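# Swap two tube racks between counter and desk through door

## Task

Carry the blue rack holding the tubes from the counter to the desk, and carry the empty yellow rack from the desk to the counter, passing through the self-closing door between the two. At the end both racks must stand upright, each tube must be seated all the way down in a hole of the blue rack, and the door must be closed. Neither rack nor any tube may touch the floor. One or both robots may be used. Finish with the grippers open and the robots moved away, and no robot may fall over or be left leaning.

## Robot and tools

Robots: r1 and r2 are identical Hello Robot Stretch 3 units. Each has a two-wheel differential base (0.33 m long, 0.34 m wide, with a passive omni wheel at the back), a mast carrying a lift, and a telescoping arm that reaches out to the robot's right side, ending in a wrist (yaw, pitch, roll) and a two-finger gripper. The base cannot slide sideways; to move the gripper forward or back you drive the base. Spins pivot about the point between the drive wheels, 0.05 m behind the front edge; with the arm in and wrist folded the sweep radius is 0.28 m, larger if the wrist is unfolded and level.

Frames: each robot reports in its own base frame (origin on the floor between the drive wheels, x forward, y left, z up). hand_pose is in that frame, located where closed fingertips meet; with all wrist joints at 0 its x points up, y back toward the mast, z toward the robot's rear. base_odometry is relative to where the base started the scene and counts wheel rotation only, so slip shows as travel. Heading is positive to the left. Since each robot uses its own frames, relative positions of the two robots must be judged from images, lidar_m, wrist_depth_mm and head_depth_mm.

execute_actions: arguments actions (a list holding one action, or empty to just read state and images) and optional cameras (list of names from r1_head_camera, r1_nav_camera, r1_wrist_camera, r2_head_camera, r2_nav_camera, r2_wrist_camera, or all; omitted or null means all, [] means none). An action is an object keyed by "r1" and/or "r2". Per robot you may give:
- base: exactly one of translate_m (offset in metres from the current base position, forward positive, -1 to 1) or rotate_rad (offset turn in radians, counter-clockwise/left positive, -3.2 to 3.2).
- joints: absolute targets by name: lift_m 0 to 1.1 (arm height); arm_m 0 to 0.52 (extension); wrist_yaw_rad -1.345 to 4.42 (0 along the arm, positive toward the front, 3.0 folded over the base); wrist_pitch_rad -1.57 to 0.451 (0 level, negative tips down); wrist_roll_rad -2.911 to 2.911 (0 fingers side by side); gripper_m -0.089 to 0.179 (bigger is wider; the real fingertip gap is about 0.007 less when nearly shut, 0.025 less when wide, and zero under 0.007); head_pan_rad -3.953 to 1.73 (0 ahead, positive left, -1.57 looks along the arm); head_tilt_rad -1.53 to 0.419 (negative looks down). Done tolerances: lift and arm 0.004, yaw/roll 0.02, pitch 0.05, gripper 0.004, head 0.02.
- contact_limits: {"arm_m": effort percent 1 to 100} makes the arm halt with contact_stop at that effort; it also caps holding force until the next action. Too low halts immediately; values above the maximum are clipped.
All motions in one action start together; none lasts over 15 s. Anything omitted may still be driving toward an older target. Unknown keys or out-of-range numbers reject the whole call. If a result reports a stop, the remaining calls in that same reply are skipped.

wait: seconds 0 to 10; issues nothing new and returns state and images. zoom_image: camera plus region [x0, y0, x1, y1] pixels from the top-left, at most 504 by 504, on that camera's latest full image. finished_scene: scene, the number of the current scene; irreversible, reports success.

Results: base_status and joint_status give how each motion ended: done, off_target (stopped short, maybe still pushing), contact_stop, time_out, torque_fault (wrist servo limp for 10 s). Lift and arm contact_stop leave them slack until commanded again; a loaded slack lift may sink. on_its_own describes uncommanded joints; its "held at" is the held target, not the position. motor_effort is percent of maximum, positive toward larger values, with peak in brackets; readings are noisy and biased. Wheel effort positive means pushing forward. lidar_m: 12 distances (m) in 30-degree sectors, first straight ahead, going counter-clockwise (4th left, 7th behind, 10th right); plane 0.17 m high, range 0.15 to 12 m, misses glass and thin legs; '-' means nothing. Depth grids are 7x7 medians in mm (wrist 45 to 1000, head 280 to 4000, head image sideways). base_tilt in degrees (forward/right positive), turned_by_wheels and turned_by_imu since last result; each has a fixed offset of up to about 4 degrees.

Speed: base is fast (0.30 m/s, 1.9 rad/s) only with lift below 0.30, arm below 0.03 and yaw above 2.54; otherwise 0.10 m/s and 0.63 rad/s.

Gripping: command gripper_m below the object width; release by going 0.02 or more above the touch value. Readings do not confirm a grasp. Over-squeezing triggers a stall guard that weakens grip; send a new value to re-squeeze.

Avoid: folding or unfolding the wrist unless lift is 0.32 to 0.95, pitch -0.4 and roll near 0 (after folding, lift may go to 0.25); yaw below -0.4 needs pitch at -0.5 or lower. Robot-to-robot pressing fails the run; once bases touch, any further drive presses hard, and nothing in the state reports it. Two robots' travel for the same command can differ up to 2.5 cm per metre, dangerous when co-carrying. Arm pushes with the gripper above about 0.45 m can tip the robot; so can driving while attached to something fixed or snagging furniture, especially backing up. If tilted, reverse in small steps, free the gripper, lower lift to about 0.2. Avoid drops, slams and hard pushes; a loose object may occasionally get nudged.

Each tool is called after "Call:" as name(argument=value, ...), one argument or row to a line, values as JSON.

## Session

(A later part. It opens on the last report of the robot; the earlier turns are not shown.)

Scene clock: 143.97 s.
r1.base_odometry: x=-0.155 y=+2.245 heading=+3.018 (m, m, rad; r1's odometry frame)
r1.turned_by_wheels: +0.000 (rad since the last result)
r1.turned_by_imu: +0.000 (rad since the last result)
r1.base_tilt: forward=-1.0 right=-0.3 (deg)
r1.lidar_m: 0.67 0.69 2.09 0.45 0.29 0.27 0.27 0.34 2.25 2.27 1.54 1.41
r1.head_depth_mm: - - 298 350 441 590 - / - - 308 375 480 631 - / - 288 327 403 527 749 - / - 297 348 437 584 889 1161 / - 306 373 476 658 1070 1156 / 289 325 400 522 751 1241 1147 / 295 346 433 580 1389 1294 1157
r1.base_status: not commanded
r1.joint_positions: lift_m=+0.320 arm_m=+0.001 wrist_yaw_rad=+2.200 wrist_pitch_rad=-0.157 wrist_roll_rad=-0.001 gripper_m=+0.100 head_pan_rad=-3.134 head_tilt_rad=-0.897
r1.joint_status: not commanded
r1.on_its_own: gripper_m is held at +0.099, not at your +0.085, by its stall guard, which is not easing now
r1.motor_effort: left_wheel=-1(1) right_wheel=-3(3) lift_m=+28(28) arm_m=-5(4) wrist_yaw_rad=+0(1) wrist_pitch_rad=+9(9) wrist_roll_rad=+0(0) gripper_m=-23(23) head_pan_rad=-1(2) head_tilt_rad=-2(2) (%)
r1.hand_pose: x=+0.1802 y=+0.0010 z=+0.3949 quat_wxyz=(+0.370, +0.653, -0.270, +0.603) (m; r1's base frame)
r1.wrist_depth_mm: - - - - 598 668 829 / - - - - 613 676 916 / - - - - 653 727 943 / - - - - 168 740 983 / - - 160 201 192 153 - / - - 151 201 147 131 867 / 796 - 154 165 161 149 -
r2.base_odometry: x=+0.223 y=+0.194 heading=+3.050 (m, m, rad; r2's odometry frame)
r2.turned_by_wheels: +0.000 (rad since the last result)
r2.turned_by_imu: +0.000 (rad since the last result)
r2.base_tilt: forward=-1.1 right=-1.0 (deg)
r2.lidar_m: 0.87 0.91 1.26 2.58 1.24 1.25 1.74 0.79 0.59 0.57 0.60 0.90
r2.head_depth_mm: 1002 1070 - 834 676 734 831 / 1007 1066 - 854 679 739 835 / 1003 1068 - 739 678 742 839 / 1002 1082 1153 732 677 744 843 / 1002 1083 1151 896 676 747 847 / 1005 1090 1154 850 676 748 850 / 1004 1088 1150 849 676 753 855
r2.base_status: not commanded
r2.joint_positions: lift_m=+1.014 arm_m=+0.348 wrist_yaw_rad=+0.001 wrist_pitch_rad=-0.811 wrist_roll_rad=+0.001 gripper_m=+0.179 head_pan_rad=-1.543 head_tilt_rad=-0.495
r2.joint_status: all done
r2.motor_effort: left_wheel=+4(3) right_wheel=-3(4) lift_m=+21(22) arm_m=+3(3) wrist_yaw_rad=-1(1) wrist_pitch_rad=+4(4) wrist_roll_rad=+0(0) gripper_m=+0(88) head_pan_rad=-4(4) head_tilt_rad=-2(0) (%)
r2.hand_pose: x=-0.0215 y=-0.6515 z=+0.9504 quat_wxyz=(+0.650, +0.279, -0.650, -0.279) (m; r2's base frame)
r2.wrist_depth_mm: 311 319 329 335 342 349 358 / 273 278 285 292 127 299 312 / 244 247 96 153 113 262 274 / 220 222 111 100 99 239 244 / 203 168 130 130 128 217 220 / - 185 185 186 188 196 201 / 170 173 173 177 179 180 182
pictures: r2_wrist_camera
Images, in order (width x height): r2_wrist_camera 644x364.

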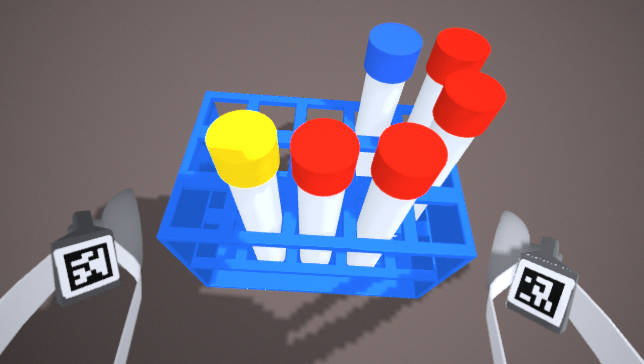

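Call:
execute_actions(
  actions=[
    {"r2":{"joints":{"lift_m":1.027,"arm_m":0.374}}},
  ],
  cameras=["r2_wrist_camera"],
)

Call:
execute_actions(
  actions=[
    {"r2":{"joints":{"gripper_m":0.09}}},
  ],
  cameras=["r2_wrist_camera","r2_head_camera"],
)

Scene clock: 145.80 s.
r1.base_odometry: x=-0.155 y=+2.245 heading=+3.018 (m, m, rad; r1's odometry frame)
r1.turned_by_wheels: +0.000 (rad since the last result)
r1.turned_by_imu: +0.000 (rad since the last result)
r1.base_tilt: forward=-1.1 right=-0.3 (deg)
r1.lidar_m: 0.68 0.69 2.09 0.44 0.29 0.27 0.27 0.34 2.25 2.28 1.54 1.41
r1.head_depth_mm: - - 298 350 440 591 - / - - 308 375 480 631 - / - 288 327 404 528 748 - / - 297 348 437 585 891 1161 / - 306 372 476 658 1065 1156 / 289 325 401 523 750 1241 1146 / 295 346 433 579 1389 1295 1154
r1.base_status: not commanded
r1.joint_positions: lift_m=+0.320 arm_m=+0.001 wrist_yaw_rad=+2.200 wrist_pitch_rad=-0.157 wrist_roll_rad=-0.001 gripper_m=+0.100 head_pan_rad=-3.134 head_tilt_rad=-0.897
r1.joint_status: not commanded
r1.on_its_own: gripper_m is held at +0.099, not at your +0.085, by its stall guard, which is not easing now
r1.motor_effort: left_wheel=-2(1) right_wheel=-3(2) lift_m=+28(28) arm_m=-4(5) wrist_yaw_rad=+0(0) wrist_pitch_rad=+9(9) wrist_roll_rad=+0(0) gripper_m=-24(23) head_pan_rad=-2(2) head_tilt_rad=-2(2) (%)
r1.hand_pose: x=+0.1802 y=+0.0010 z=+0.3949 quat_wxyz=(+0.370, +0.653, -0.270, +0.603) (m; r1's base frame)
r1.wrist_depth_mm: - - - - 607 683 841 / - - - - 613 698 871 / - - - - 635 735 919 / - - - - 168 730 - / - - 160 203 194 153 - / - - 151 201 145 131 828 / 777 - 154 166 161 149 -
r2.base_odometry: x=+0.223 y=+0.194 heading=+3.050 (m, m, rad; r2's odometry frame)
r2.turned_by_wheels: +0.000 (rad since the last result)
r2.turned_by_imu: +0.000 (rad since the last result)
r2.base_tilt: forward=-1.1 right=-0.8 (deg)
r2.lidar_m: 0.87 0.91 1.26 2.58 1.23 1.24 1.74 0.79 0.59 0.57 0.60 0.90
r2.head_depth_mm: 1000 1063 1111 855 676 733 831 / 1002 1057 1146 854 679 739 834 / 1005 1058 - 734 678 739 840 / 1004 1073 1150 702 677 743 841 / 1004 1081 1153 808 677 745 846 / 1005 1081 1151 852 677 749 848 / 1006 1086 1150 850 678 753 853
r2.base_status: not commanded
r2.joint_positions: lift_m=+1.027 arm_m=+0.374 wrist_yaw_rad=+0.001 wrist_pitch_rad=-0.811 wrist_roll_rad=+0.001 gripper_m=+0.179 head_pan_rad=-1.543 head_tilt_rad=-0.495
r2.joint_status: all done
r2.motor_effort: left_wheel=+3(4) right_wheel=-4(3) lift_m=+27(28) arm_m=+3(3) wrist_yaw_rad=-1(1) wrist_pitch_rad=+4(4) wrist_roll_rad=-1(1) gripper_m=+0(0) head_pan_rad=-4(4) head_tilt_rad=-2(2) (%)
r2.hand_pose: x=-0.0215 y=-0.6775 z=+0.9632 quat_wxyz=(+0.650, +0.279, -0.650, -0.279) (m; r2's base frame)
r2.wrist_depth_mm: 333 333 347 352 363 373 384 / 293 297 302 309 314 324 331 / 259 263 268 273 120 282 294 / 235 238 165 156 144 249 258 / 215 216 91 93 95 233 234 / - 190 123 124 112 207 214 / 181 181 180 182 153 190 195
pictures: r2_wrist_camera
Images, in order (width x height): r2_wrist_camera 644x364.

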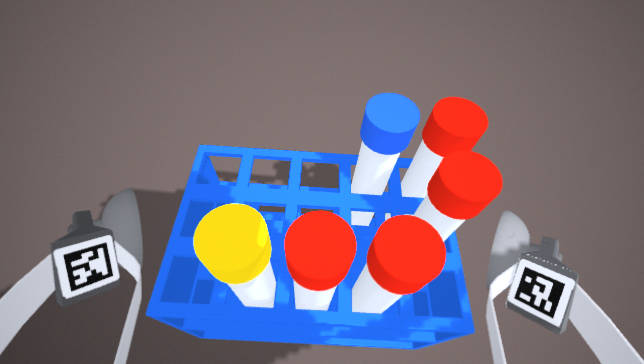

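Scene clock: 147.17 s.
r1.base_odometry: x=-0.155 y=+2.245 heading=+3.018 (m, m, rad; r1's odometry frame)
r1.turned_by_wheels: +0.000 (rad since the last result)
r1.turned_by_imu: +0.000 (rad since the last result)
r1.base_tilt: forward=-0.9 right=-0.4 (deg)
r1.lidar_m: 0.68 0.69 2.09 0.45 0.29 0.27 0.27 0.34 2.25 2.27 1.54 1.41
r1.head_depth_mm: - - 298 351 440 591 - / - - 308 375 481 632 - / - 288 327 403 528 749 - / - 297 348 436 586 891 1165 / - 306 373 475 658 1066 1156 / 289 324 400 522 749 1240 1145 / 295 345 433 579 1393 1294 1157
r1.base_status: not commanded
r1.joint_positions: lift_m=+0.320 arm_m=+0.001 wrist_yaw_rad=+2.200 wrist_pitch_rad=-0.157 wrist_roll_rad=-0.001 gripper_m=+0.100 head_pan_rad=-3.134 head_tilt_rad=-0.897
r1.joint_status: not commanded
r1.on_its_own: gripper_m is held at +0.099, not at your +0.085, by its stall guard, which is not easing now
r1.motor_effort: left_wheel=-1(1) right_wheel=-3(3) lift_m=+28(28) arm_m=-4(4) wrist_yaw_rad=-1(1) wrist_pitch_rad=+9(9) wrist_roll_rad=+0(0) gripper_m=-24(22) head_pan_rad=-2(2) head_tilt_rad=-2(2) (%)
r1.hand_pose: x=+0.1802 y=+0.0010 z=+0.3949 quat_wxyz=(+0.370, +0.653, -0.270, +0.603) (m; r1's base frame)
r1.wrist_depth_mm: - - - - 609 671 821 / - - - - 611 702 899 / - - - - 657 711 913 / - - - - 168 736 966 / - - 159 201 193 154 957 / - - 151 202 147 131 852 / 795 - 155 166 160 149 -
r2.base_odometry: x=+0.223 y=+0.194 heading=+3.050 (m, m, rad; r2's odometry frame)
r2.turned_by_wheels: +0.000 (rad since the last result)
r2.turned_by_imu: +0.000 (rad since the last result)
r2.base_tilt: forward=-1.2 right=-0.8 (deg)
r2.lidar_m: 0.88 0.91 1.26 2.58 1.23 1.24 1.74 0.79 0.59 0.57 0.60 0.90
r2.head_depth_mm: 1004 1063 1116 853 678 734 832 / 1002 1060 1151 856 677 738 834 / 1001 1062 - 725 678 741 840 / 1003 1069 1155 703 677 742 843 / 1001 1081 1151 852 677 746 845 / 1005 1084 1155 852 677 750 850 / 1003 1085 1154 851 676 752 856
r2.base_status: not commanded
r2.joint_positions: lift_m=+1.027 arm_m=+0.374 wrist_yaw_rad=+0.001 wrist_pitch_rad=-0.812 wrist_roll_rad=+0.001 gripper_m=+0.091 head_pan_rad=-1.543 head_tilt_rad=-0.495
r2.joint_status: all done
r2.motor_effort: left_wheel=+4(4) right_wheel=-4(4) lift_m=+27(27) arm_m=+3(3) wrist_yaw_rad=-1(1) wrist_pitch_rad=+5(5) wrist_roll_rad=+0(0) gripper_m=-21(98) head_pan_rad=-4(4) head_tilt_rad=-1(2) (%)
r2.hand_pose: x=-0.0215 y=-0.6773 z=+0.9630 quat_wxyz=(+0.649, +0.280, -0.649, -0.280) (m; r2's base frame)
r2.wrist_depth_mm: 331 339 349 354 366 372 382 / 287 295 303 310 318 320 332 / 261 264 268 275 118 280 289 / 235 238 159 157 143 244 261 / 213 216 91 92 94 231 233 / 198 191 123 122 91 - 212 / 180 181 180 153 155 192 197
pictures: r2_head_camera (sideways: a quarter turn clockwise sets it upright), r2_wrist_camera
Images, in order (width x height): r2_head_camera 896x504, r2_wrist_camera 644x364.

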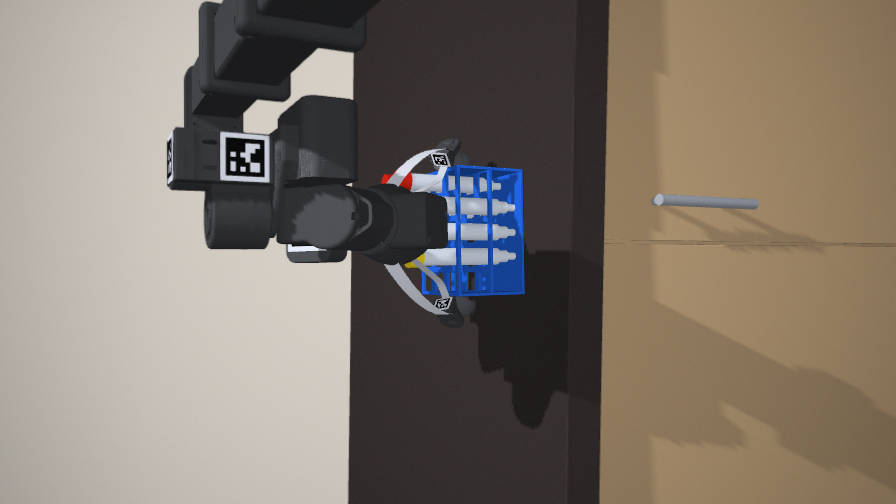

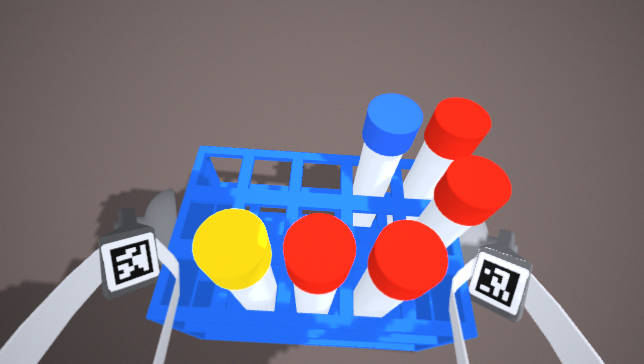

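Rack stayed in place this time. Lift test.

Call:
execute_actions(
  actions=[
    {"r2":{"joints":{"lift_m":1.055}}},
  ],
  cameras=["r2_wrist_camera"],
)

Scene clock: 148.70 s.
r1.base_odometry: x=-0.155 y=+2.245 heading=+3.018 (m, m, rad; r1's odometry frame)
r1.turned_by_wheels: +0.000 (rad since the last result)
r1.turned_by_imu: +0.000 (rad since the last result)
r1.base_tilt: forward=-1.0 right=-0.4 (deg)
r1.lidar_m: 0.68 0.69 2.09 0.45 0.29 0.27 0.27 0.34 2.24 2.27 1.54 1.41
r1.head_depth_mm: - - 298 351 440 591 - / - - 308 375 480 632 - / - 288 327 404 527 749 - / - 297 348 436 585 890 1161 / - 306 372 475 658 1069 1155 / 289 324 400 522 752 1244 1150 / 295 346 433 578 1388 1291 1156
r1.base_status: not commanded
r1.joint_positions: lift_m=+0.320 arm_m=+0.001 wrist_yaw_rad=+2.200 wrist_pitch_rad=-0.157 wrist_roll_rad=-0.001 gripper_m=+0.100 head_pan_rad=-3.134 head_tilt_rad=-0.897
r1.joint_status: not commanded
r1.on_its_own: gripper_m is held at +0.099, not at your +0.085, by its stall guard, which is not easing now
r1.motor_effort: left_wheel=-1(1) right_wheel=-2(2) lift_m=+28(28) arm_m=-4(5) wrist_yaw_rad=-1(1) wrist_pitch_rad=+9(9) wrist_roll_rad=+0(0) gripper_m=-23(22) head_pan_rad=-2(2) head_tilt_rad=-2(2) (%)
r1.hand_pose: x=+0.1802 y=+0.0010 z=+0.3949 quat_wxyz=(+0.370, +0.653, -0.270, +0.603) (m; r1's base frame)
r1.wrist_depth_mm: - - - - 600 668 847 / - - - - 609 678 884 / - - - - 640 741 964 / - - - - 167 745 984 / - - 159 201 193 154 990 / - - 151 202 147 131 844 / 802 - 156 166 162 149 -
r2.base_odometry: x=+0.223 y=+0.194 heading=+3.050 (m, m, rad; r2's odometry frame)
r2.turned_by_wheels: +0.000 (rad since the last result)
r2.turned_by_imu: +0.000 (rad since the last result)
r2.base_tilt: forward=-1.2 right=-0.8 (deg)
r2.lidar_m: 0.87 0.91 1.25 2.58 1.24 1.25 1.74 0.79 0.59 0.57 0.60 0.90
r2.head_depth_mm: 1000 - 1164 856 677 733 833 / 1002 1092 1148 855 678 736 836 / 1004 - 1179 700 678 740 838 / 1001 1075 1168 704 678 743 843 / 1003 1086 1152 809 677 747 847 / 1006 1085 1149 851 676 749 850 / 1006 1083 1147 850 677 753 855
r2.base_status: not commanded
r2.joint_positions: lift_m=+1.055 arm_m=+0.374 wrist_yaw_rad=+0.001 wrist_pitch_rad=-0.815 wrist_roll_rad=+0.001 gripper_m=+0.091 head_pan_rad=-1.543 head_tilt_rad=-0.495
r2.joint_status: all done
r2.motor_effort: left_wheel=+4(4) right_wheel=-4(4) lift_m=+27(28) arm_m=+3(3) wrist_yaw_rad=-1(1) wrist_pitch_rad=+6(6) wrist_roll_rad=+0(0) gripper_m=-21(21) head_pan_rad=-4(4) head_tilt_rad=-1(2) (%)
r2.hand_pose: x=-0.0215 y=-0.6767 z=+0.9905 quat_wxyz=(+0.649, +0.281, -0.649, -0.281) (m; r2's base frame)
r2.wrist_depth_mm: 372 375 387 399 409 419 436 / 326 331 342 352 357 361 377 / 293 301 304 308 114 314 327 / 264 268 154 155 139 275 294 / 241 245 144 142 118 258 266 / 225 217 86 86 87 - 243 / 203 206 204 186 157 217 223
pictures: r2_wrist_camera
Images, in order (width x height): r2_wrist_camera 644x364.

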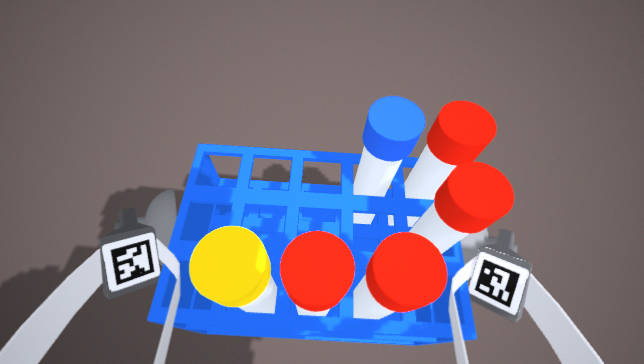

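Call:
execute_actions(
  actions=[
    {"r2":{"joints":{"wrist_yaw_rad":1.0,"arm_m":0.40,"head_pan_rad":-1.35,"head_tilt_rad":-0.45}}},
  ],
  cameras=["r2_wrist_camera","r2_head_camera"],
)

Scene clock: 150.90 s.
r1.base_odometry: x=-0.155 y=+2.245 heading=+3.018 (m, m, rad; r1's odometry frame)
r1.turned_by_wheels: +0.000 (rad since the last result)
r1.turned_by_imu: +0.000 (rad since the last result)
r1.base_tilt: forward=-1.0 right=-0.3 (deg)
r1.lidar_m: 0.68 0.69 2.09 0.45 0.29 0.27 0.27 0.34 2.25 2.28 1.54 1.41
r1.head_depth_mm: - - 298 350 441 592 - / - - 308 375 480 632 - / - 288 327 403 528 749 - / - 297 348 436 585 888 1162 / - 306 372 475 657 1069 1157 / 289 325 400 522 751 1242 1148 / 295 346 433 579 1395 1293 1155
r1.base_status: not commanded
r1.joint_positions: lift_m=+0.320 arm_m=+0.001 wrist_yaw_rad=+2.200 wrist_pitch_rad=-0.157 wrist_roll_rad=-0.001 gripper_m=+0.100 head_pan_rad=-3.134 head_tilt_rad=-0.897
r1.joint_status: not commanded
r1.on_its_own: gripper_m is held at +0.099, not at your +0.085, by its stall guard, which is not easing now
r1.motor_effort: left_wheel=-2(1) right_wheel=-2(2) lift_m=+28(28) arm_m=-4(4) wrist_yaw_rad=-1(1) wrist_pitch_rad=+9(9) wrist_roll_rad=+0(0) gripper_m=-23(23) head_pan_rad=-2(2) head_tilt_rad=-1(2) (%)
r1.hand_pose: x=+0.1802 y=+0.0010 z=+0.3949 quat_wxyz=(+0.370, +0.653, -0.270, +0.603) (m; r1's base frame)
r1.wrist_depth_mm: - - - - 609 665 880 / - - - - 617 703 910 / - - - - 637 742 985 / - - - - 166 710 992 / - - 160 202 192 153 964 / - - 150 200 146 131 837 / 771 - 155 166 161 150 -
r2.base_odometry: x=+0.223 y=+0.194 heading=+3.050 (m, m, rad; r2's odometry frame)
r2.turned_by_wheels: +0.000 (rad since the last result)
r2.turned_by_imu: +0.001 (rad since the last result)
r2.base_tilt: forward=-1.1 right=-0.9 (deg)
r2.lidar_m: 0.87 0.91 1.26 2.57 1.23 1.24 1.74 0.79 0.59 0.57 0.60 0.91
r2.head_depth_mm: 972 1018 - 922 661 672 745 / 990 1051 1126 871 661 681 767 / 1004 1078 1146 722 659 711 791 / 1024 1103 1189 678 651 733 820 / 1042 1118 1202 919 687 754 849 / 1063 1144 1224 924 717 779 877 / 1080 1170 1265 920 731 805 912
r2.base_status: not commanded
r2.joint_positions: lift_m=+1.055 arm_m=+0.400 wrist_yaw_rad=+0.998 wrist_pitch_rad=-0.815 wrist_roll_rad=+0.001 gripper_m=+0.091 head_pan_rad=-1.357 head_tilt_rad=-0.458
r2.joint_status: all done
r2.motor_effort: left_wheel=+4(3) right_wheel=-4(4) lift_m=+27(28) arm_m=+3(4) wrist_yaw_rad=+1(2) wrist_pitch_rad=+6(6) wrist_roll_rad=+0(1) gripper_m=-21(21) head_pan_rad=+3(22) head_tilt_rad=+3(8) (%)
r2.hand_pose: x=+0.1114 y=-0.6305 z=+0.9905 quat_wxyz=(+0.704, +0.557, -0.436, +0.064) (m; r2's base frame)
r2.wrist_depth_mm: 658 400 394 402 410 416 432 / 745 756 341 346 357 363 373 / 825 903 302 311 114 315 326 / 958 - 153 155 139 278 290 / - - 141 142 124 258 264 / - - 86 87 87 - 241 / - - 207 186 155 215 223
pictures: r2_head_camera (sideways: a quarter turn clockwise sets it upright), r2_wrist_camera
Images, in order (width x height): r2_head_camera 896x504, r2_wrist_camera 644x364.

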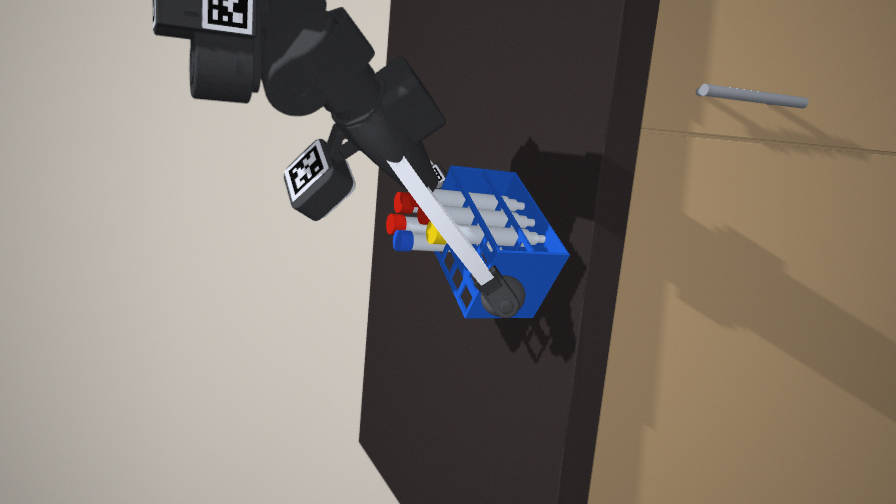

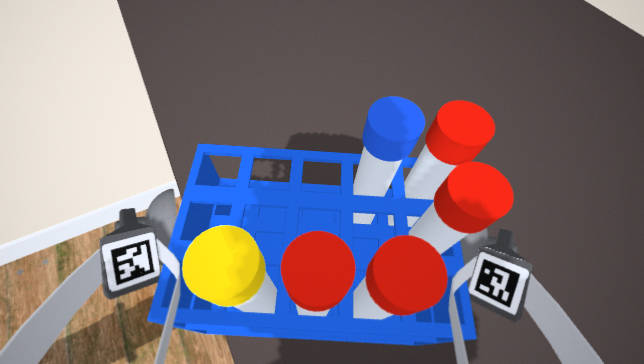

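Call:
execute_actions(
  actions=[
    {"r1":{"base":{"rotate_rad":-1.95},"joints":{"head_pan_rad":-1.8,"head_tilt_rad":-1.0}},"r2":{"base":{"rotate_rad":1.7},"joints":{"arm_m":0.08,"wrist_yaw_rad":1.6,"head_pan_rad":0,"head_tilt_rad":-0.7}}},
  ],
  cameras=["r1_nav_camera","r2_nav_camera","r2_wrist_camera"],
)

Scene clock: 159.47 s.
r1.base_odometry: x=-0.155 y=+2.245 heading=+1.068 (m, m, rad; r1's odometry frame)
r1.turned_by_wheels: -1.950 (rad since the last result)
r1.turned_by_imu: -1.954 (rad since the last result)
r1.base_tilt: forward=-0.9 right=-0.5 (deg)
r1.lidar_m: 2.25 1.95 1.46 1.36 0.70 2.05 2.10 0.36 0.25 0.23 0.24 0.31
r1.head_depth_mm: - - 321 423 619 1137 - / - - 310 398 568 896 - / - - 301 376 525 768 - / - - 296 357 487 738 1133 / - - 290 339 455 691 1103 / - - - 323 427 629 1094 / - - - 311 402 575 1027
r1.base_status: done
r1.joint_positions: lift_m=+0.320 arm_m=+0.000 wrist_yaw_rad=+2.202 wrist_pitch_rad=-0.158 wrist_roll_rad=+0.000 gripper_m=+0.100 head_pan_rad=-1.805 head_tilt_rad=-0.991
r1.joint_status: all done
r1.on_its_own: gripper_m is held at +0.099, not at your +0.085, by its stall guard, which is not easing now
r1.motor_effort: left_wheel=+2(15) right_wheel=-3(38) lift_m=+29(28) arm_m=+0(4) wrist_yaw_rad=-2(41) wrist_pitch_rad=+9(9) wrist_roll_rad=+0(0) gripper_m=-22(22) head_pan_rad=+1(29) head_tilt_rad=-5(18) (%)
r1.hand_pose: x=+0.1799 y=+0.0018 z=+0.3948 quat_wxyz=(+0.369, +0.654, -0.269, +0.604) (m; r1's base frame)
r1.wrist_depth_mm: - - - - - - - / - - - - - - - / - - - - - - - / - - - - 167 - - / - - 161 - 200 153 - / - - 151 206 147 137 835 / 808 - 156 167 163 150 -
r2.base_odometry: x=+0.223 y=+0.194 heading=-1.534 (m, m, rad; r2's odometry frame)
r2.turned_by_wheels: +1.700 (rad since the last result)
r2.turned_by_imu: +1.709 (rad since the last result)
r2.base_tilt: forward=-1.1 right=-0.9 (deg)
r2.lidar_m: 2.58 1.29 1.54 1.74 0.71 0.58 0.57 0.63 0.88 0.88 0.95 1.45
r2.head_depth_mm: 2231 2505 2669 2117 1712 1434 1234 / 2272 2514 2677 2103 1703 1426 1233 / 2271 2540 2722 2096 1706 1426 1231 / 2311 2575 2752 2089 1697 1427 1231 / 2310 2588 2746 2097 1703 1427 1231 / 2349 2628 2755 2098 1694 1431 1230 / 2366 2674 2738 2096 1709 1422 1235
r2.base_status: done
r2.joint_positions: lift_m=+1.055 arm_m=+0.080 wrist_yaw_rad=+1.599 wrist_pitch_rad=-0.816 wrist_roll_rad=+0.001 gripper_m=+0.091 head_pan_rad=-0.007 head_tilt_rad=-0.691
r2.joint_status: all done
r2.motor_effort: left_wheel=-3(8) right_wheel=+3(8) lift_m=+28(28) arm_m=-3(5) wrist_yaw_rad=+0(3) wrist_pitch_rad=+6(6) wrist_roll_rad=+0(0) gripper_m=-21(21) head_pan_rad=+4(44) head_tilt_rad=-3(18) (%)
r2.hand_pose: x=+0.1366 y=-0.2210 z=+0.9904 quat_wxyz=(+0.654, +0.661, -0.251, +0.269) (m; r2's base frame)
r2.wrist_depth_mm: - - - - - - - / - - - - - - 950 / - - - - 114 - 895 / - - 154 155 139 - 861 / - - 141 142 126 - 841 / - - 86 86 87 - 798 / - 984 988 185 157 - 729
pictures: r1_nav_camera (sideways: a quarter turn counterclockwise sets it upright), r2_nav_camera (sideways: a quarter turn counterclockwise sets it upright), r2_wrist_camera
Images, in order (width x height): r1_nav_camera 672x504, r2_nav_camera 672x504, r2_wrist_camera 644x364.

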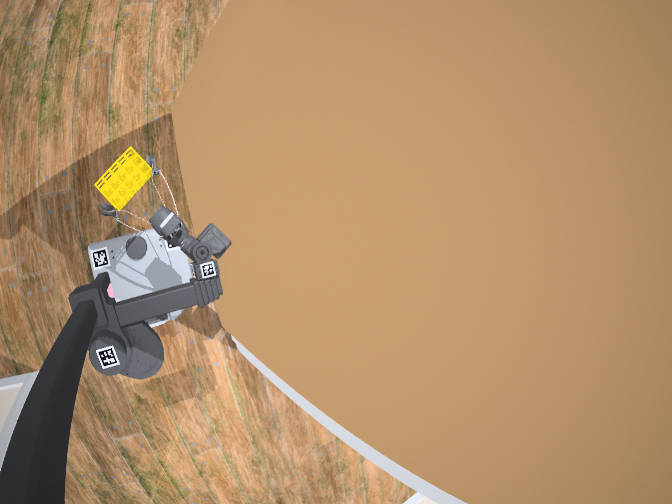

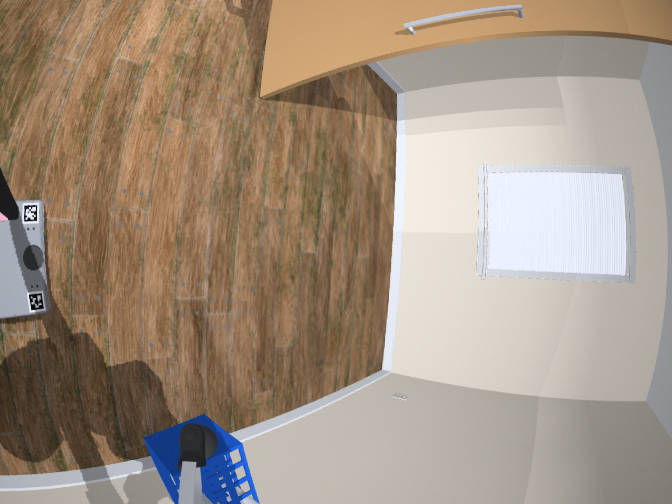

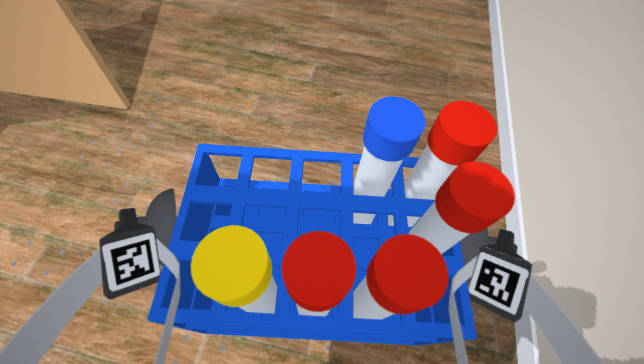

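Call:
execute_actions(
  actions=[
    {"r1":{"base":{"translate_m":0.3}},"r2":{"base":{"translate_m":1.0},"joints":{"arm_m":0.0,"lift_m":0.8}}},
  ],
  cameras=["r1_nav_camera","r1_wrist_camera","r2_nav_camera"],
)

Scene clock: 171.57 s.
r1.base_odometry: x=-0.011 y=+2.508 heading=+1.068 (m, m, rad; r1's odometry frame)
r1.turned_by_wheels: +0.000 (rad since the last result)
r1.turned_by_imu: +0.002 (rad since the last result)
r1.base_tilt: forward=-1.0 right=-0.3 (deg)
r1.lidar_m: 0.92 1.94 1.45 1.40 0.94 0.88 2.39 0.35 0.25 0.23 0.24 0.83
r1.head_depth_mm: - - 315 414 603 1111 - / - - 308 393 559 878 - / - - 302 374 521 764 - / - - 296 357 488 742 1140 / - - 291 341 460 705 1118 / - - - 327 434 647 1133 / - - - 313 411 1225 1141
r1.base_status: done
r1.joint_positions: lift_m=+0.320 arm_m=+0.000 wrist_yaw_rad=+2.198 wrist_pitch_rad=-0.158 wrist_roll_rad=+0.000 gripper_m=+0.100 head_pan_rad=-1.805 head_tilt_rad=-0.991
r1.joint_status: not commanded
r1.on_its_own: gripper_m is held at +0.099, not at your +0.085, by its stall guard, which is not easing now
r1.motor_effort: left_wheel=+2(6) right_wheel=-1(4) lift_m=+28(28) arm_m=+1(0) wrist_yaw_rad=+2(2) wrist_pitch_rad=+9(9) wrist_roll_rad=+0(0) gripper_m=-24(23) head_pan_rad=+2(2) head_tilt_rad=-5(5) (%)
r1.hand_pose: x=+0.1806 y=+0.0008 z=+0.3948 quat_wxyz=(+0.371, +0.653, -0.270, +0.603) (m; r1's base frame)
r1.wrist_depth_mm: - - - - - - - / - - - - - - - / - - - - - - - / - - - - 168 - - / - - 161 - 198 154 - / - - 152 205 146 137 765 / 790 - 157 168 162 150 -
r2.base_odometry: x=+0.260 y=-0.806 heading=-1.534 (m, m, rad; r2's odometry frame)
r2.turned_by_wheels: +0.000 (rad since the last result)
r2.turned_by_imu: +0.009 (rad since the last result)
r2.base_tilt: forward=-1.2 right=-0.9 (deg)
r2.lidar_m: 1.59 1.74 0.91 0.74 1.75 1.56 1.56 1.27 1.02 1.01 1.10 1.61
r2.head_depth_mm: 1356 1512 1691 1917 1700 1429 1246 / 1362 1524 1722 1930 1705 1433 1240 / 1383 1526 1738 1958 1708 1431 1231 / 1392 1541 1756 1964 1709 1427 1232 / 1406 1561 1782 1975 1698 1427 1232 / 1413 1578 1808 2002 1692 1428 1234 / 1434 1594 1831 2026 1689 1422 1231
r2.base_status: done
r2.joint_positions: lift_m=+0.800 arm_m=+0.000 wrist_yaw_rad=+1.599 wrist_pitch_rad=-0.816 wrist_roll_rad=+0.001 gripper_m=+0.091 head_pan_rad=-0.007 head_tilt_rad=-0.691
r2.joint_status: all done
r2.motor_effort: left_wheel=-3(5) right_wheel=+3(7) lift_m=+23(23) arm_m=-3(4) wrist_yaw_rad=+0(0) wrist_pitch_rad=+6(6) wrist_roll_rad=+0(0) gripper_m=-21(20) head_pan_rad=+3(3) head_tilt_rad=-2(2) (%)
r2.hand_pose: x=+0.1365 y=-0.1411 z=+0.7356 quat_wxyz=(+0.654, +0.661, -0.251, +0.269) (m; r2's base frame)
r2.wrist_depth_mm: - - - - - - - / - - - - - - - / - - - - 114 - - / - - 153 155 139 - - / 922 929 141 143 127 983 - / 836 808 86 86 87 - 921 / 780 791 789 187 155 829 850
pictures: r1_nav_camera (sideways: a quarter turn counterclockwise sets it upright), r1_wrist_camera, r2_nav_camera (sideways: a quarter turn counterclockwise sets it upright)
Images, in order (width x height): r1_nav_camera 672x504, r1_wrist_camera 644x364, r2_nav_camera 672x504.

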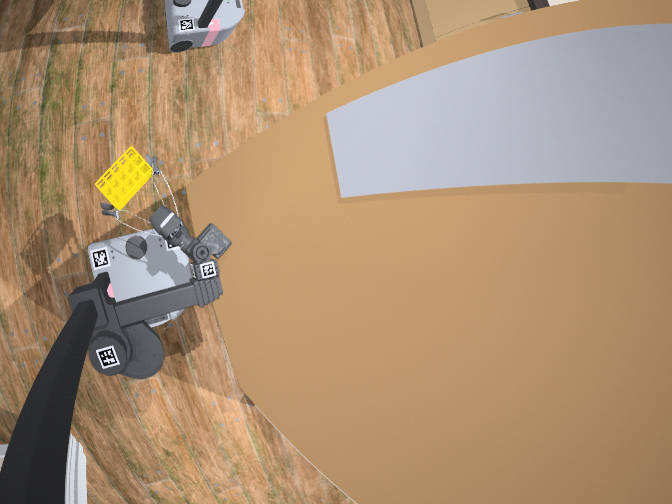

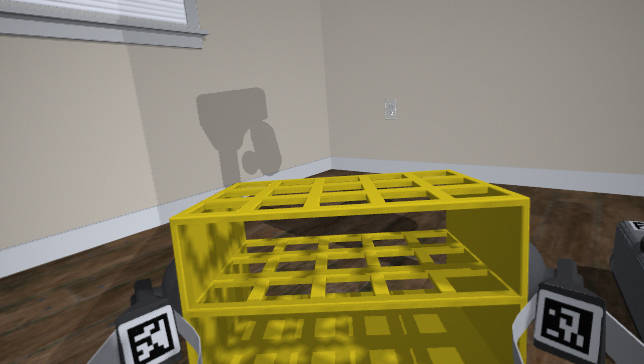

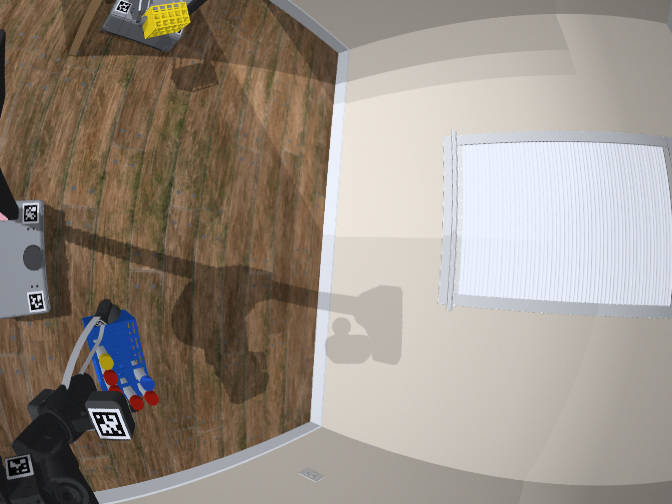

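Call:
execute_actions(
  actions=[
    {"r1":{"base":{"translate_m":0.31},"joints":{"head_pan_rad":-2.3}},"r2":{"base":{"translate_m":0.96},"joints":{"wrist_yaw_rad":1.95}}},
  ],
  cameras=["r1_nav_camera"],
)

Call:
execute_actions(
  actions=[
    {"r2":{"base":{"rotate_rad":1.80}}},
  ],
  cameras=["r2_nav_camera","r2_head_camera"],
)

Scene clock: 183.47 s.
r1.base_odometry: x=+0.139 y=+2.780 heading=+1.068 (m, m, rad; r1's odometry frame)
r1.turned_by_wheels: +0.000 (rad since the last result)
r1.turned_by_imu: +0.001 (rad since the last result)
r1.base_tilt: forward=-1.0 right=-0.4 (deg)
r1.lidar_m: 1.64 1.71 0.72 1.40 1.38 1.12 1.02 0.25 0.22 1.75 1.85 1.68
r1.head_depth_mm: - 316 418 619 1195 1186 - / - 290 333 455 707 1180 - / - - 295 360 505 758 - / - - 305 1450 1337 1244 - / 1932 2026 1764 1538 1366 1239 1119 / 2215 2075 1779 1563 1382 1245 1128 / 2271 2085 1803 1573 1396 1256 1137
r1.base_status: done
r1.joint_positions: lift_m=+0.320 arm_m=+0.000 wrist_yaw_rad=+2.200 wrist_pitch_rad=-0.157 wrist_roll_rad=+0.000 gripper_m=+0.100 head_pan_rad=-2.295 head_tilt_rad=-0.992
r1.joint_status: all done
r1.on_its_own: gripper_m is held at +0.099, not at your +0.085, by its stall guard, which is not easing now
r1.motor_effort: left_wheel=-1(15) right_wheel=+1(30) lift_m=+29(28) arm_m=+1(1) wrist_yaw_rad=+0(2) wrist_pitch_rad=+9(9) wrist_roll_rad=+0(0) gripper_m=-23(24) head_pan_rad=-2(21) head_tilt_rad=-4(5) (%)
r1.hand_pose: x=+0.1803 y=+0.0013 z=+0.3949 quat_wxyz=(+0.370, +0.653, -0.270, +0.603) (m; r1's base frame)
r1.wrist_depth_mm: - 870 - - - - - / - - - - - - - / - - - - - - - / - - - - 167 - - / - - 161 877 201 153 - / - 807 149 206 146 136 842 / 796 - 156 167 162 149 -
r2.base_odometry: x=+0.295 y=-1.765 heading=-1.534 (m, m, rad; r2's odometry frame)
r2.turned_by_wheels: +0.000 (rad since the last result)
r2.turned_by_imu: +0.009 (rad since the last result)
r2.base_tilt: forward=-1.1 right=-0.8 (deg)
r2.lidar_m: 0.65 0.71 1.10 1.46 0.79 0.84 2.49 1.43 1.16 1.15 0.81 0.66
r2.head_depth_mm: 520 577 648 720 873 1047 1197 / 524 581 655 729 886 1067 1212 / 528 589 663 739 904 1094 1221 / 534 595 672 744 916 1111 1233 / 540 603 681 761 934 1137 1236 / 546 608 689 758 952 1164 1230 / 551 615 699 767 967 1186 1227
r2.base_status: done
r2.joint_positions: lift_m=+0.800 arm_m=+0.000 wrist_yaw_rad=+1.948 wrist_pitch_rad=-0.816 wrist_roll_rad=+0.001 gripper_m=+0.091 head_pan_rad=-0.007 head_tilt_rad=-0.691
r2.joint_status: all done
r2.motor_effort: left_wheel=-3(6) right_wheel=+3(7) lift_m=+23(23) arm_m=-3(3) wrist_yaw_rad=+1(1) wrist_pitch_rad=+6(6) wrist_roll_rad=+0(0) gripper_m=-20(20) head_pan_rad=+3(4) head_tilt_rad=-3(3) (%)
r2.hand_pose: x=+0.1255 y=-0.0875 z=+0.7356 quat_wxyz=(+0.597, +0.695, -0.133, +0.379) (m; r2's base frame)
r2.wrist_depth_mm: - - 885 706 585 509 451 / - - - 834 673 554 496 / - - - 976 114 592 539 / - - 153 154 139 642 620 / 916 907 141 142 119 790 682 / 820 820 86 86 87 - 803 / 793 787 154 185 157 831 815
pictures: r1_nav_camera (sideways: a quarter turn counterclockwise sets it upright)
Images, in order (width x height): r1_nav_camera 672x504.

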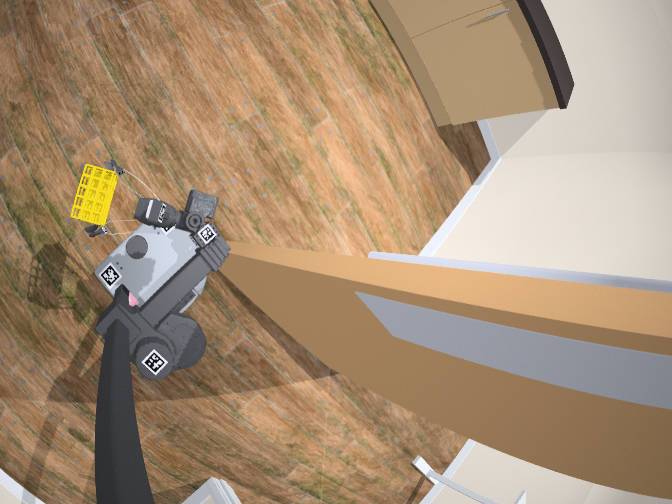

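Scene clock: 187.27 s.
r1.base_odometry: x=+0.139 y=+2.780 heading=+1.068 (m, m, rad; r1's odometry frame)
r1.turned_by_wheels: +0.000 (rad since the last result)
r1.turned_by_imu: +0.000 (rad since the last result)
r1.base_tilt: forward=-1.0 right=-0.4 (deg)
r1.lidar_m: 1.64 0.86 0.84 1.39 1.38 1.13 1.02 0.25 0.22 1.76 1.85 1.69
r1.head_depth_mm: - 316 418 618 1197 1188 - / - 290 334 456 707 1182 - / - - 295 361 504 761 - / - - 304 1444 1329 1242 - / 1918 2041 1754 1545 1375 1240 1119 / 2207 2076 1779 1552 1383 1242 1131 / 2276 2095 1807 1575 1399 1258 1141
r1.base_status: not commanded
r1.joint_positions: lift_m=+0.320 arm_m=+0.000 wrist_yaw_rad=+2.200 wrist_pitch_rad=-0.157 wrist_roll_rad=+0.000 gripper_m=+0.100 head_pan_rad=-2.295 head_tilt_rad=-0.992
r1.joint_status: not commanded
r1.on_its_own: gripper_m is held at +0.099, not at your +0.085, by its stall guard, which is not easing now
r1.motor_effort: left_wheel=-1(1) right_wheel=+2(2) lift_m=+29(28) arm_m=-1(0) wrist_yaw_rad=+0(1) wrist_pitch_rad=+9(9) wrist_roll_rad=+0(0) gripper_m=-22(22) head_pan_rad=-2(2) head_tilt_rad=-4(4) (%)
r1.hand_pose: x=+0.1803 y=+0.0013 z=+0.3949 quat_wxyz=(+0.370, +0.653, -0.270, +0.603) (m; r1's base frame)
r1.wrist_depth_mm: - - - - - - - / - - - - - - - / - - - - - - - / - - - - 168 - - / - - 160 - 199 153 - / - 947 149 205 147 136 850 / 816 - 156 167 162 150 -
r2.base_odometry: x=+0.295 y=-1.765 heading=+0.266 (m, m, rad; r2's odometry frame)
r2.turned_by_wheels: +1.800 (rad since the last result)
r2.turned_by_imu: +1.809 (rad since the last result)
r2.base_tilt: forward=-1.1 right=-0.9 (deg)
r2.lidar_m: 1.46 0.79 2.49 1.95 1.26 1.15 1.11 0.71 0.65 0.66 0.81 1.46
r2.head_depth_mm: 1230 1356 1515 1714 1703 1435 1238 / 2679 1450 1596 1787 1695 1429 1235 / 3322 3634 2782 2097 1703 1438 1237 / 3407 3668 2738 2111 1704 1430 1234 / 3577 3786 2718 2097 1698 1429 1235 / 3688 3948 2729 2062 1686 1428 1233 / 1625 1628 1707 1797 1648 1258 1212
r2.base_status: done
r2.joint_positions: lift_m=+0.800 arm_m=+0.000 wrist_yaw_rad=+1.948 wrist_pitch_rad=-0.816 wrist_roll_rad=+0.001 gripper_m=+0.091 head_pan_rad=-0.007 head_tilt_rad=-0.691
r2.joint_status: not commanded
r2.motor_effort: left_wheel=-3(8) right_wheel=+2(6) lift_m=+22(22) arm_m=-3(3) wrist_yaw_rad=+1(1) wrist_pitch_rad=+6(6) wrist_roll_rad=-1(0) gripper_m=-20(21) head_pan_rad=+3(3) head_tilt_rad=-3(2) (%)
r2.hand_pose: x=+0.1255 y=-0.0874 z=+0.7356 quat_wxyz=(+0.597, +0.695, -0.133, +0.379) (m; r2's base frame)
r2.wrist_depth_mm: - 799 - - - - - / - - - - - - - / - - - - 114 - - / - - 154 155 138 - - / 894 918 141 140 125 986 997 / 824 815 86 87 87 - 888 / 775 777 154 185 155 824 817
pictures: r2_head_camera (sideways: a quarter turn clockwise sets it upright), r2_nav_camera (sideways: a quarter turn counterclockwise sets it upright)
Images, in order (width x height): r2_head_camera 896x504, r2_nav_camera 672x504.

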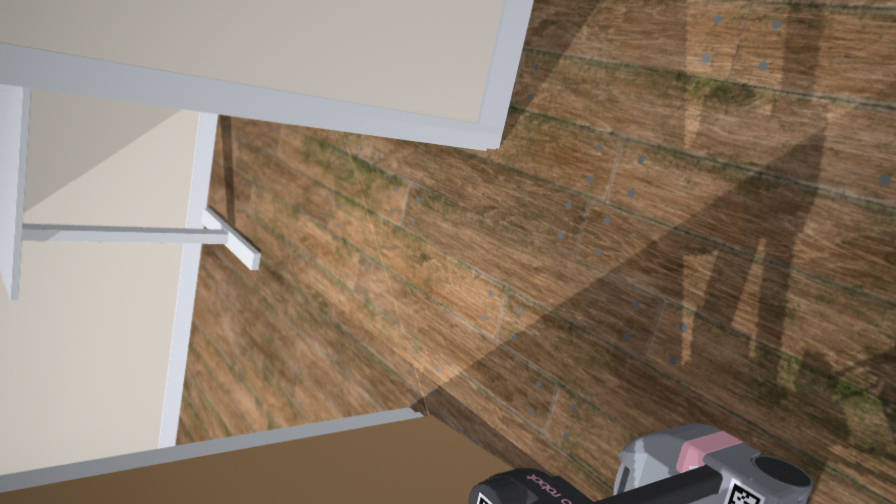

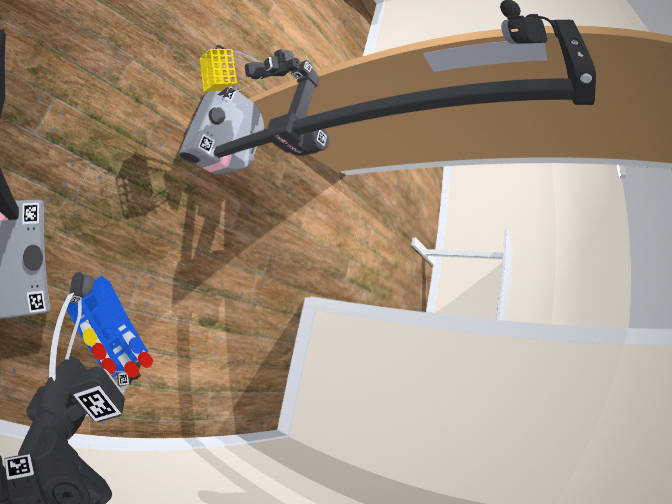

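Call:
execute_actions(
  actions=[],
)

Scene clock: 189.73 s.
r1.base_odometry: x=+0.139 y=+2.780 heading=+1.068 (m, m, rad; r1's odometry frame)
r1.turned_by_wheels: +0.000 (rad since the last result)
r1.turned_by_imu: +0.000 (rad since the last result)
r1.base_tilt: forward=-1.0 right=-0.3 (deg)
r1.lidar_m: 1.64 0.86 0.84 1.40 1.38 1.12 1.02 0.25 0.22 1.76 1.85 1.69
r1.head_depth_mm: - 316 419 620 1200 1186 - / - 290 334 456 706 1185 - / - - 295 361 504 760 - / - - 305 1442 1334 1239 - / 1937 2026 1748 1541 1372 1241 1116 / 2212 2091 1775 1552 1383 1242 1132 / 2272 2098 1808 1577 1397 1258 1141
r1.base_status: not commanded
r1.joint_positions: lift_m=+0.320 arm_m=+0.000 wrist_yaw_rad=+2.200 wrist_pitch_rad=-0.157 wrist_roll_rad=+0.000 gripper_m=+0.100 head_pan_rad=-2.295 head_tilt_rad=-0.992
r1.joint_status: not commanded
r1.on_its_own: gripper_m is held at +0.099, not at your +0.085, by its stall guard, which is not easing now
r1.motor_effort: left_wheel=-1(1) right_wheel=+0(2) lift_m=+28(28) arm_m=-1(0) wrist_yaw_rad=+0(1) wrist_pitch_rad=+9(9) wrist_roll_rad=+0(0) gripper_m=-22(22) head_pan_rad=-2(2) head_tilt_rad=-4(4) (%)
r1.hand_pose: x=+0.1803 y=+0.0013 z=+0.3949 quat_wxyz=(+0.370, +0.653, -0.270, +0.603) (m; r1's base frame)
r1.wrist_depth_mm: - - - - - - - / - - - - - - - / - - - - - - - / - - - - 167 - - / - - 161 - 199 153 - / - 956 149 206 146 136 830 / 808 - 155 167 162 149 -
r2.base_odometry: x=+0.295 y=-1.765 heading=+0.266 (m, m, rad; r2's odometry frame)
r2.turned_by_wheels: +0.000 (rad since the last result)
r2.turned_by_imu: +0.001 (rad since the last result)
r2.base_tilt: forward=-1.1 right=-0.9 (deg)
r2.lidar_m: 1.46 0.79 2.49 1.95 1.26 1.15 1.10 0.71 0.65 0.65 0.81 1.46
r2.head_depth_mm: 1232 1356 1519 1719 1703 1434 1238 / 2671 1443 1595 1787 1704 1427 1233 / 3344 3609 2746 2110 1699 1423 1231 / 3414 3642 2771 2095 1704 1430 1232 / 3575 3745 2745 2087 1702 1427 1226 / 3670 3922 2726 2044 1694 1423 1229 / 1623 1626 1713 1807 1647 1252 1209
r2.base_status: done
r2.joint_positions: lift_m=+0.800 arm_m=+0.000 wrist_yaw_rad=+1.948 wrist_pitch_rad=-0.816 wrist_roll_rad=+0.001 gripper_m=+0.091 head_pan_rad=-0.007 head_tilt_rad=-0.691
r2.joint_status: not commanded
r2.motor_effort: left_wheel=-3(8) right_wheel=+2(6) lift_m=+22(22) arm_m=-3(3) wrist_yaw_rad=+0(1) wrist_pitch_rad=+6(6) wrist_roll_rad=+0(0) gripper_m=-21(21) head_pan_rad=+4(3) head_tilt_rad=-3(2) (%)
r2.hand_pose: x=+0.1255 y=-0.0874 z=+0.7356 quat_wxyz=(+0.597, +0.695, -0.133, +0.379) (m; r2's base frame)
r2.wrist_depth_mm: - 807 - - - - - / - - - - - - - / - - - - 114 - - / - - 153 155 139 - - / 901 946 141 142 125 949 - / 825 828 86 86 87 - 894 / 768 779 153 186 155 808 866
pictures: r1_head_camera (sideways: a quarter turn clockwise sets it upright), r1_nav_camera (sideways: a quarter turn counterclockwise sets it upright), r1_wrist_camera, r2_head_camera (sideways: a quarter turn clockwise sets it upright), r2_nav_camera (sideways: a quarter turn counterclockwise sets it upright), r2_wrist_camera
Images, in order (width x height): r1_head_camera 896x504, r1_nav_camera 672x504, r1_wrist_camera 644x364, r2_head_camera 896x504, r2_nav_camera 672x504, r2_wrist_camera 644x364.

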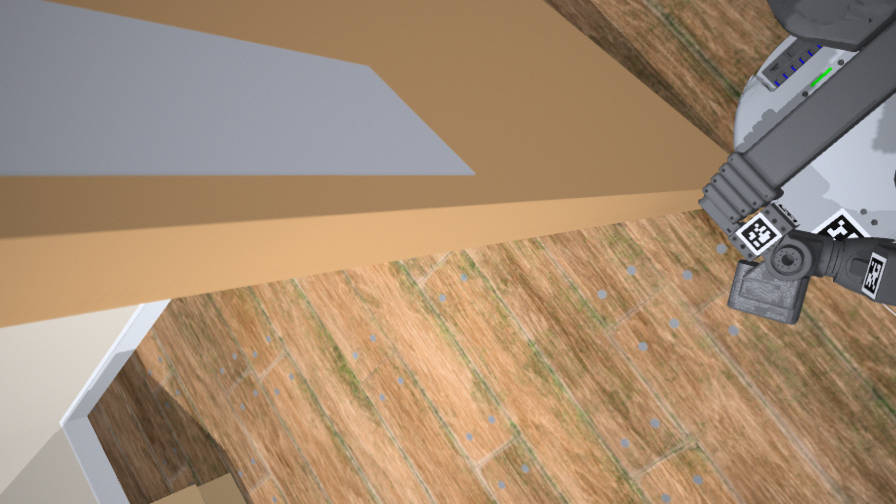

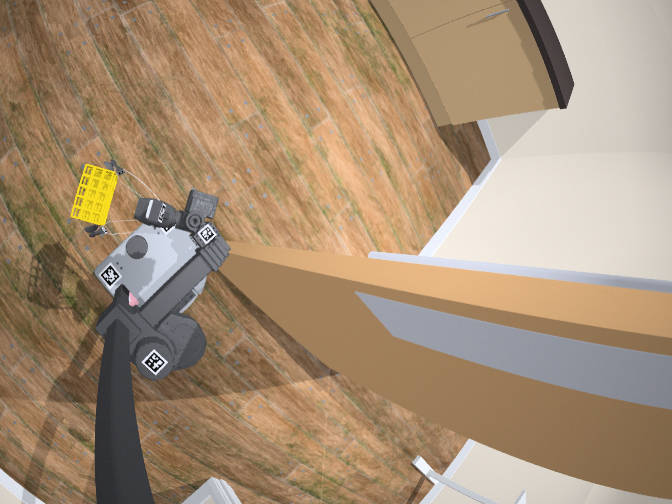

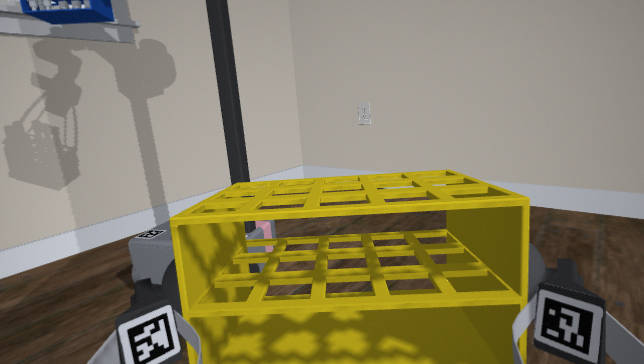

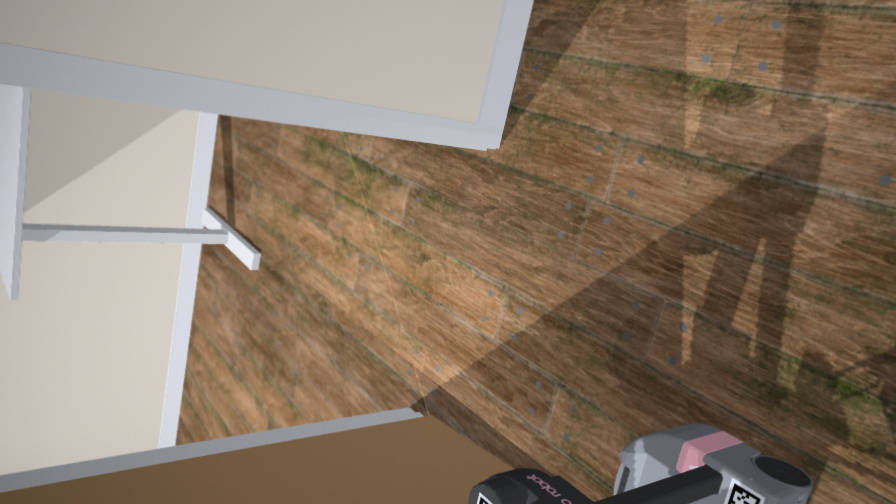

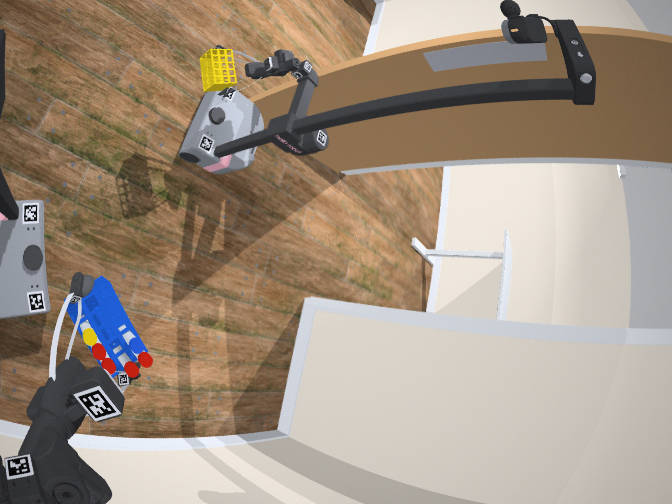

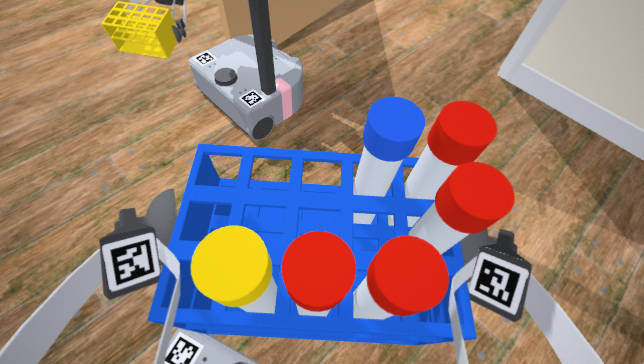

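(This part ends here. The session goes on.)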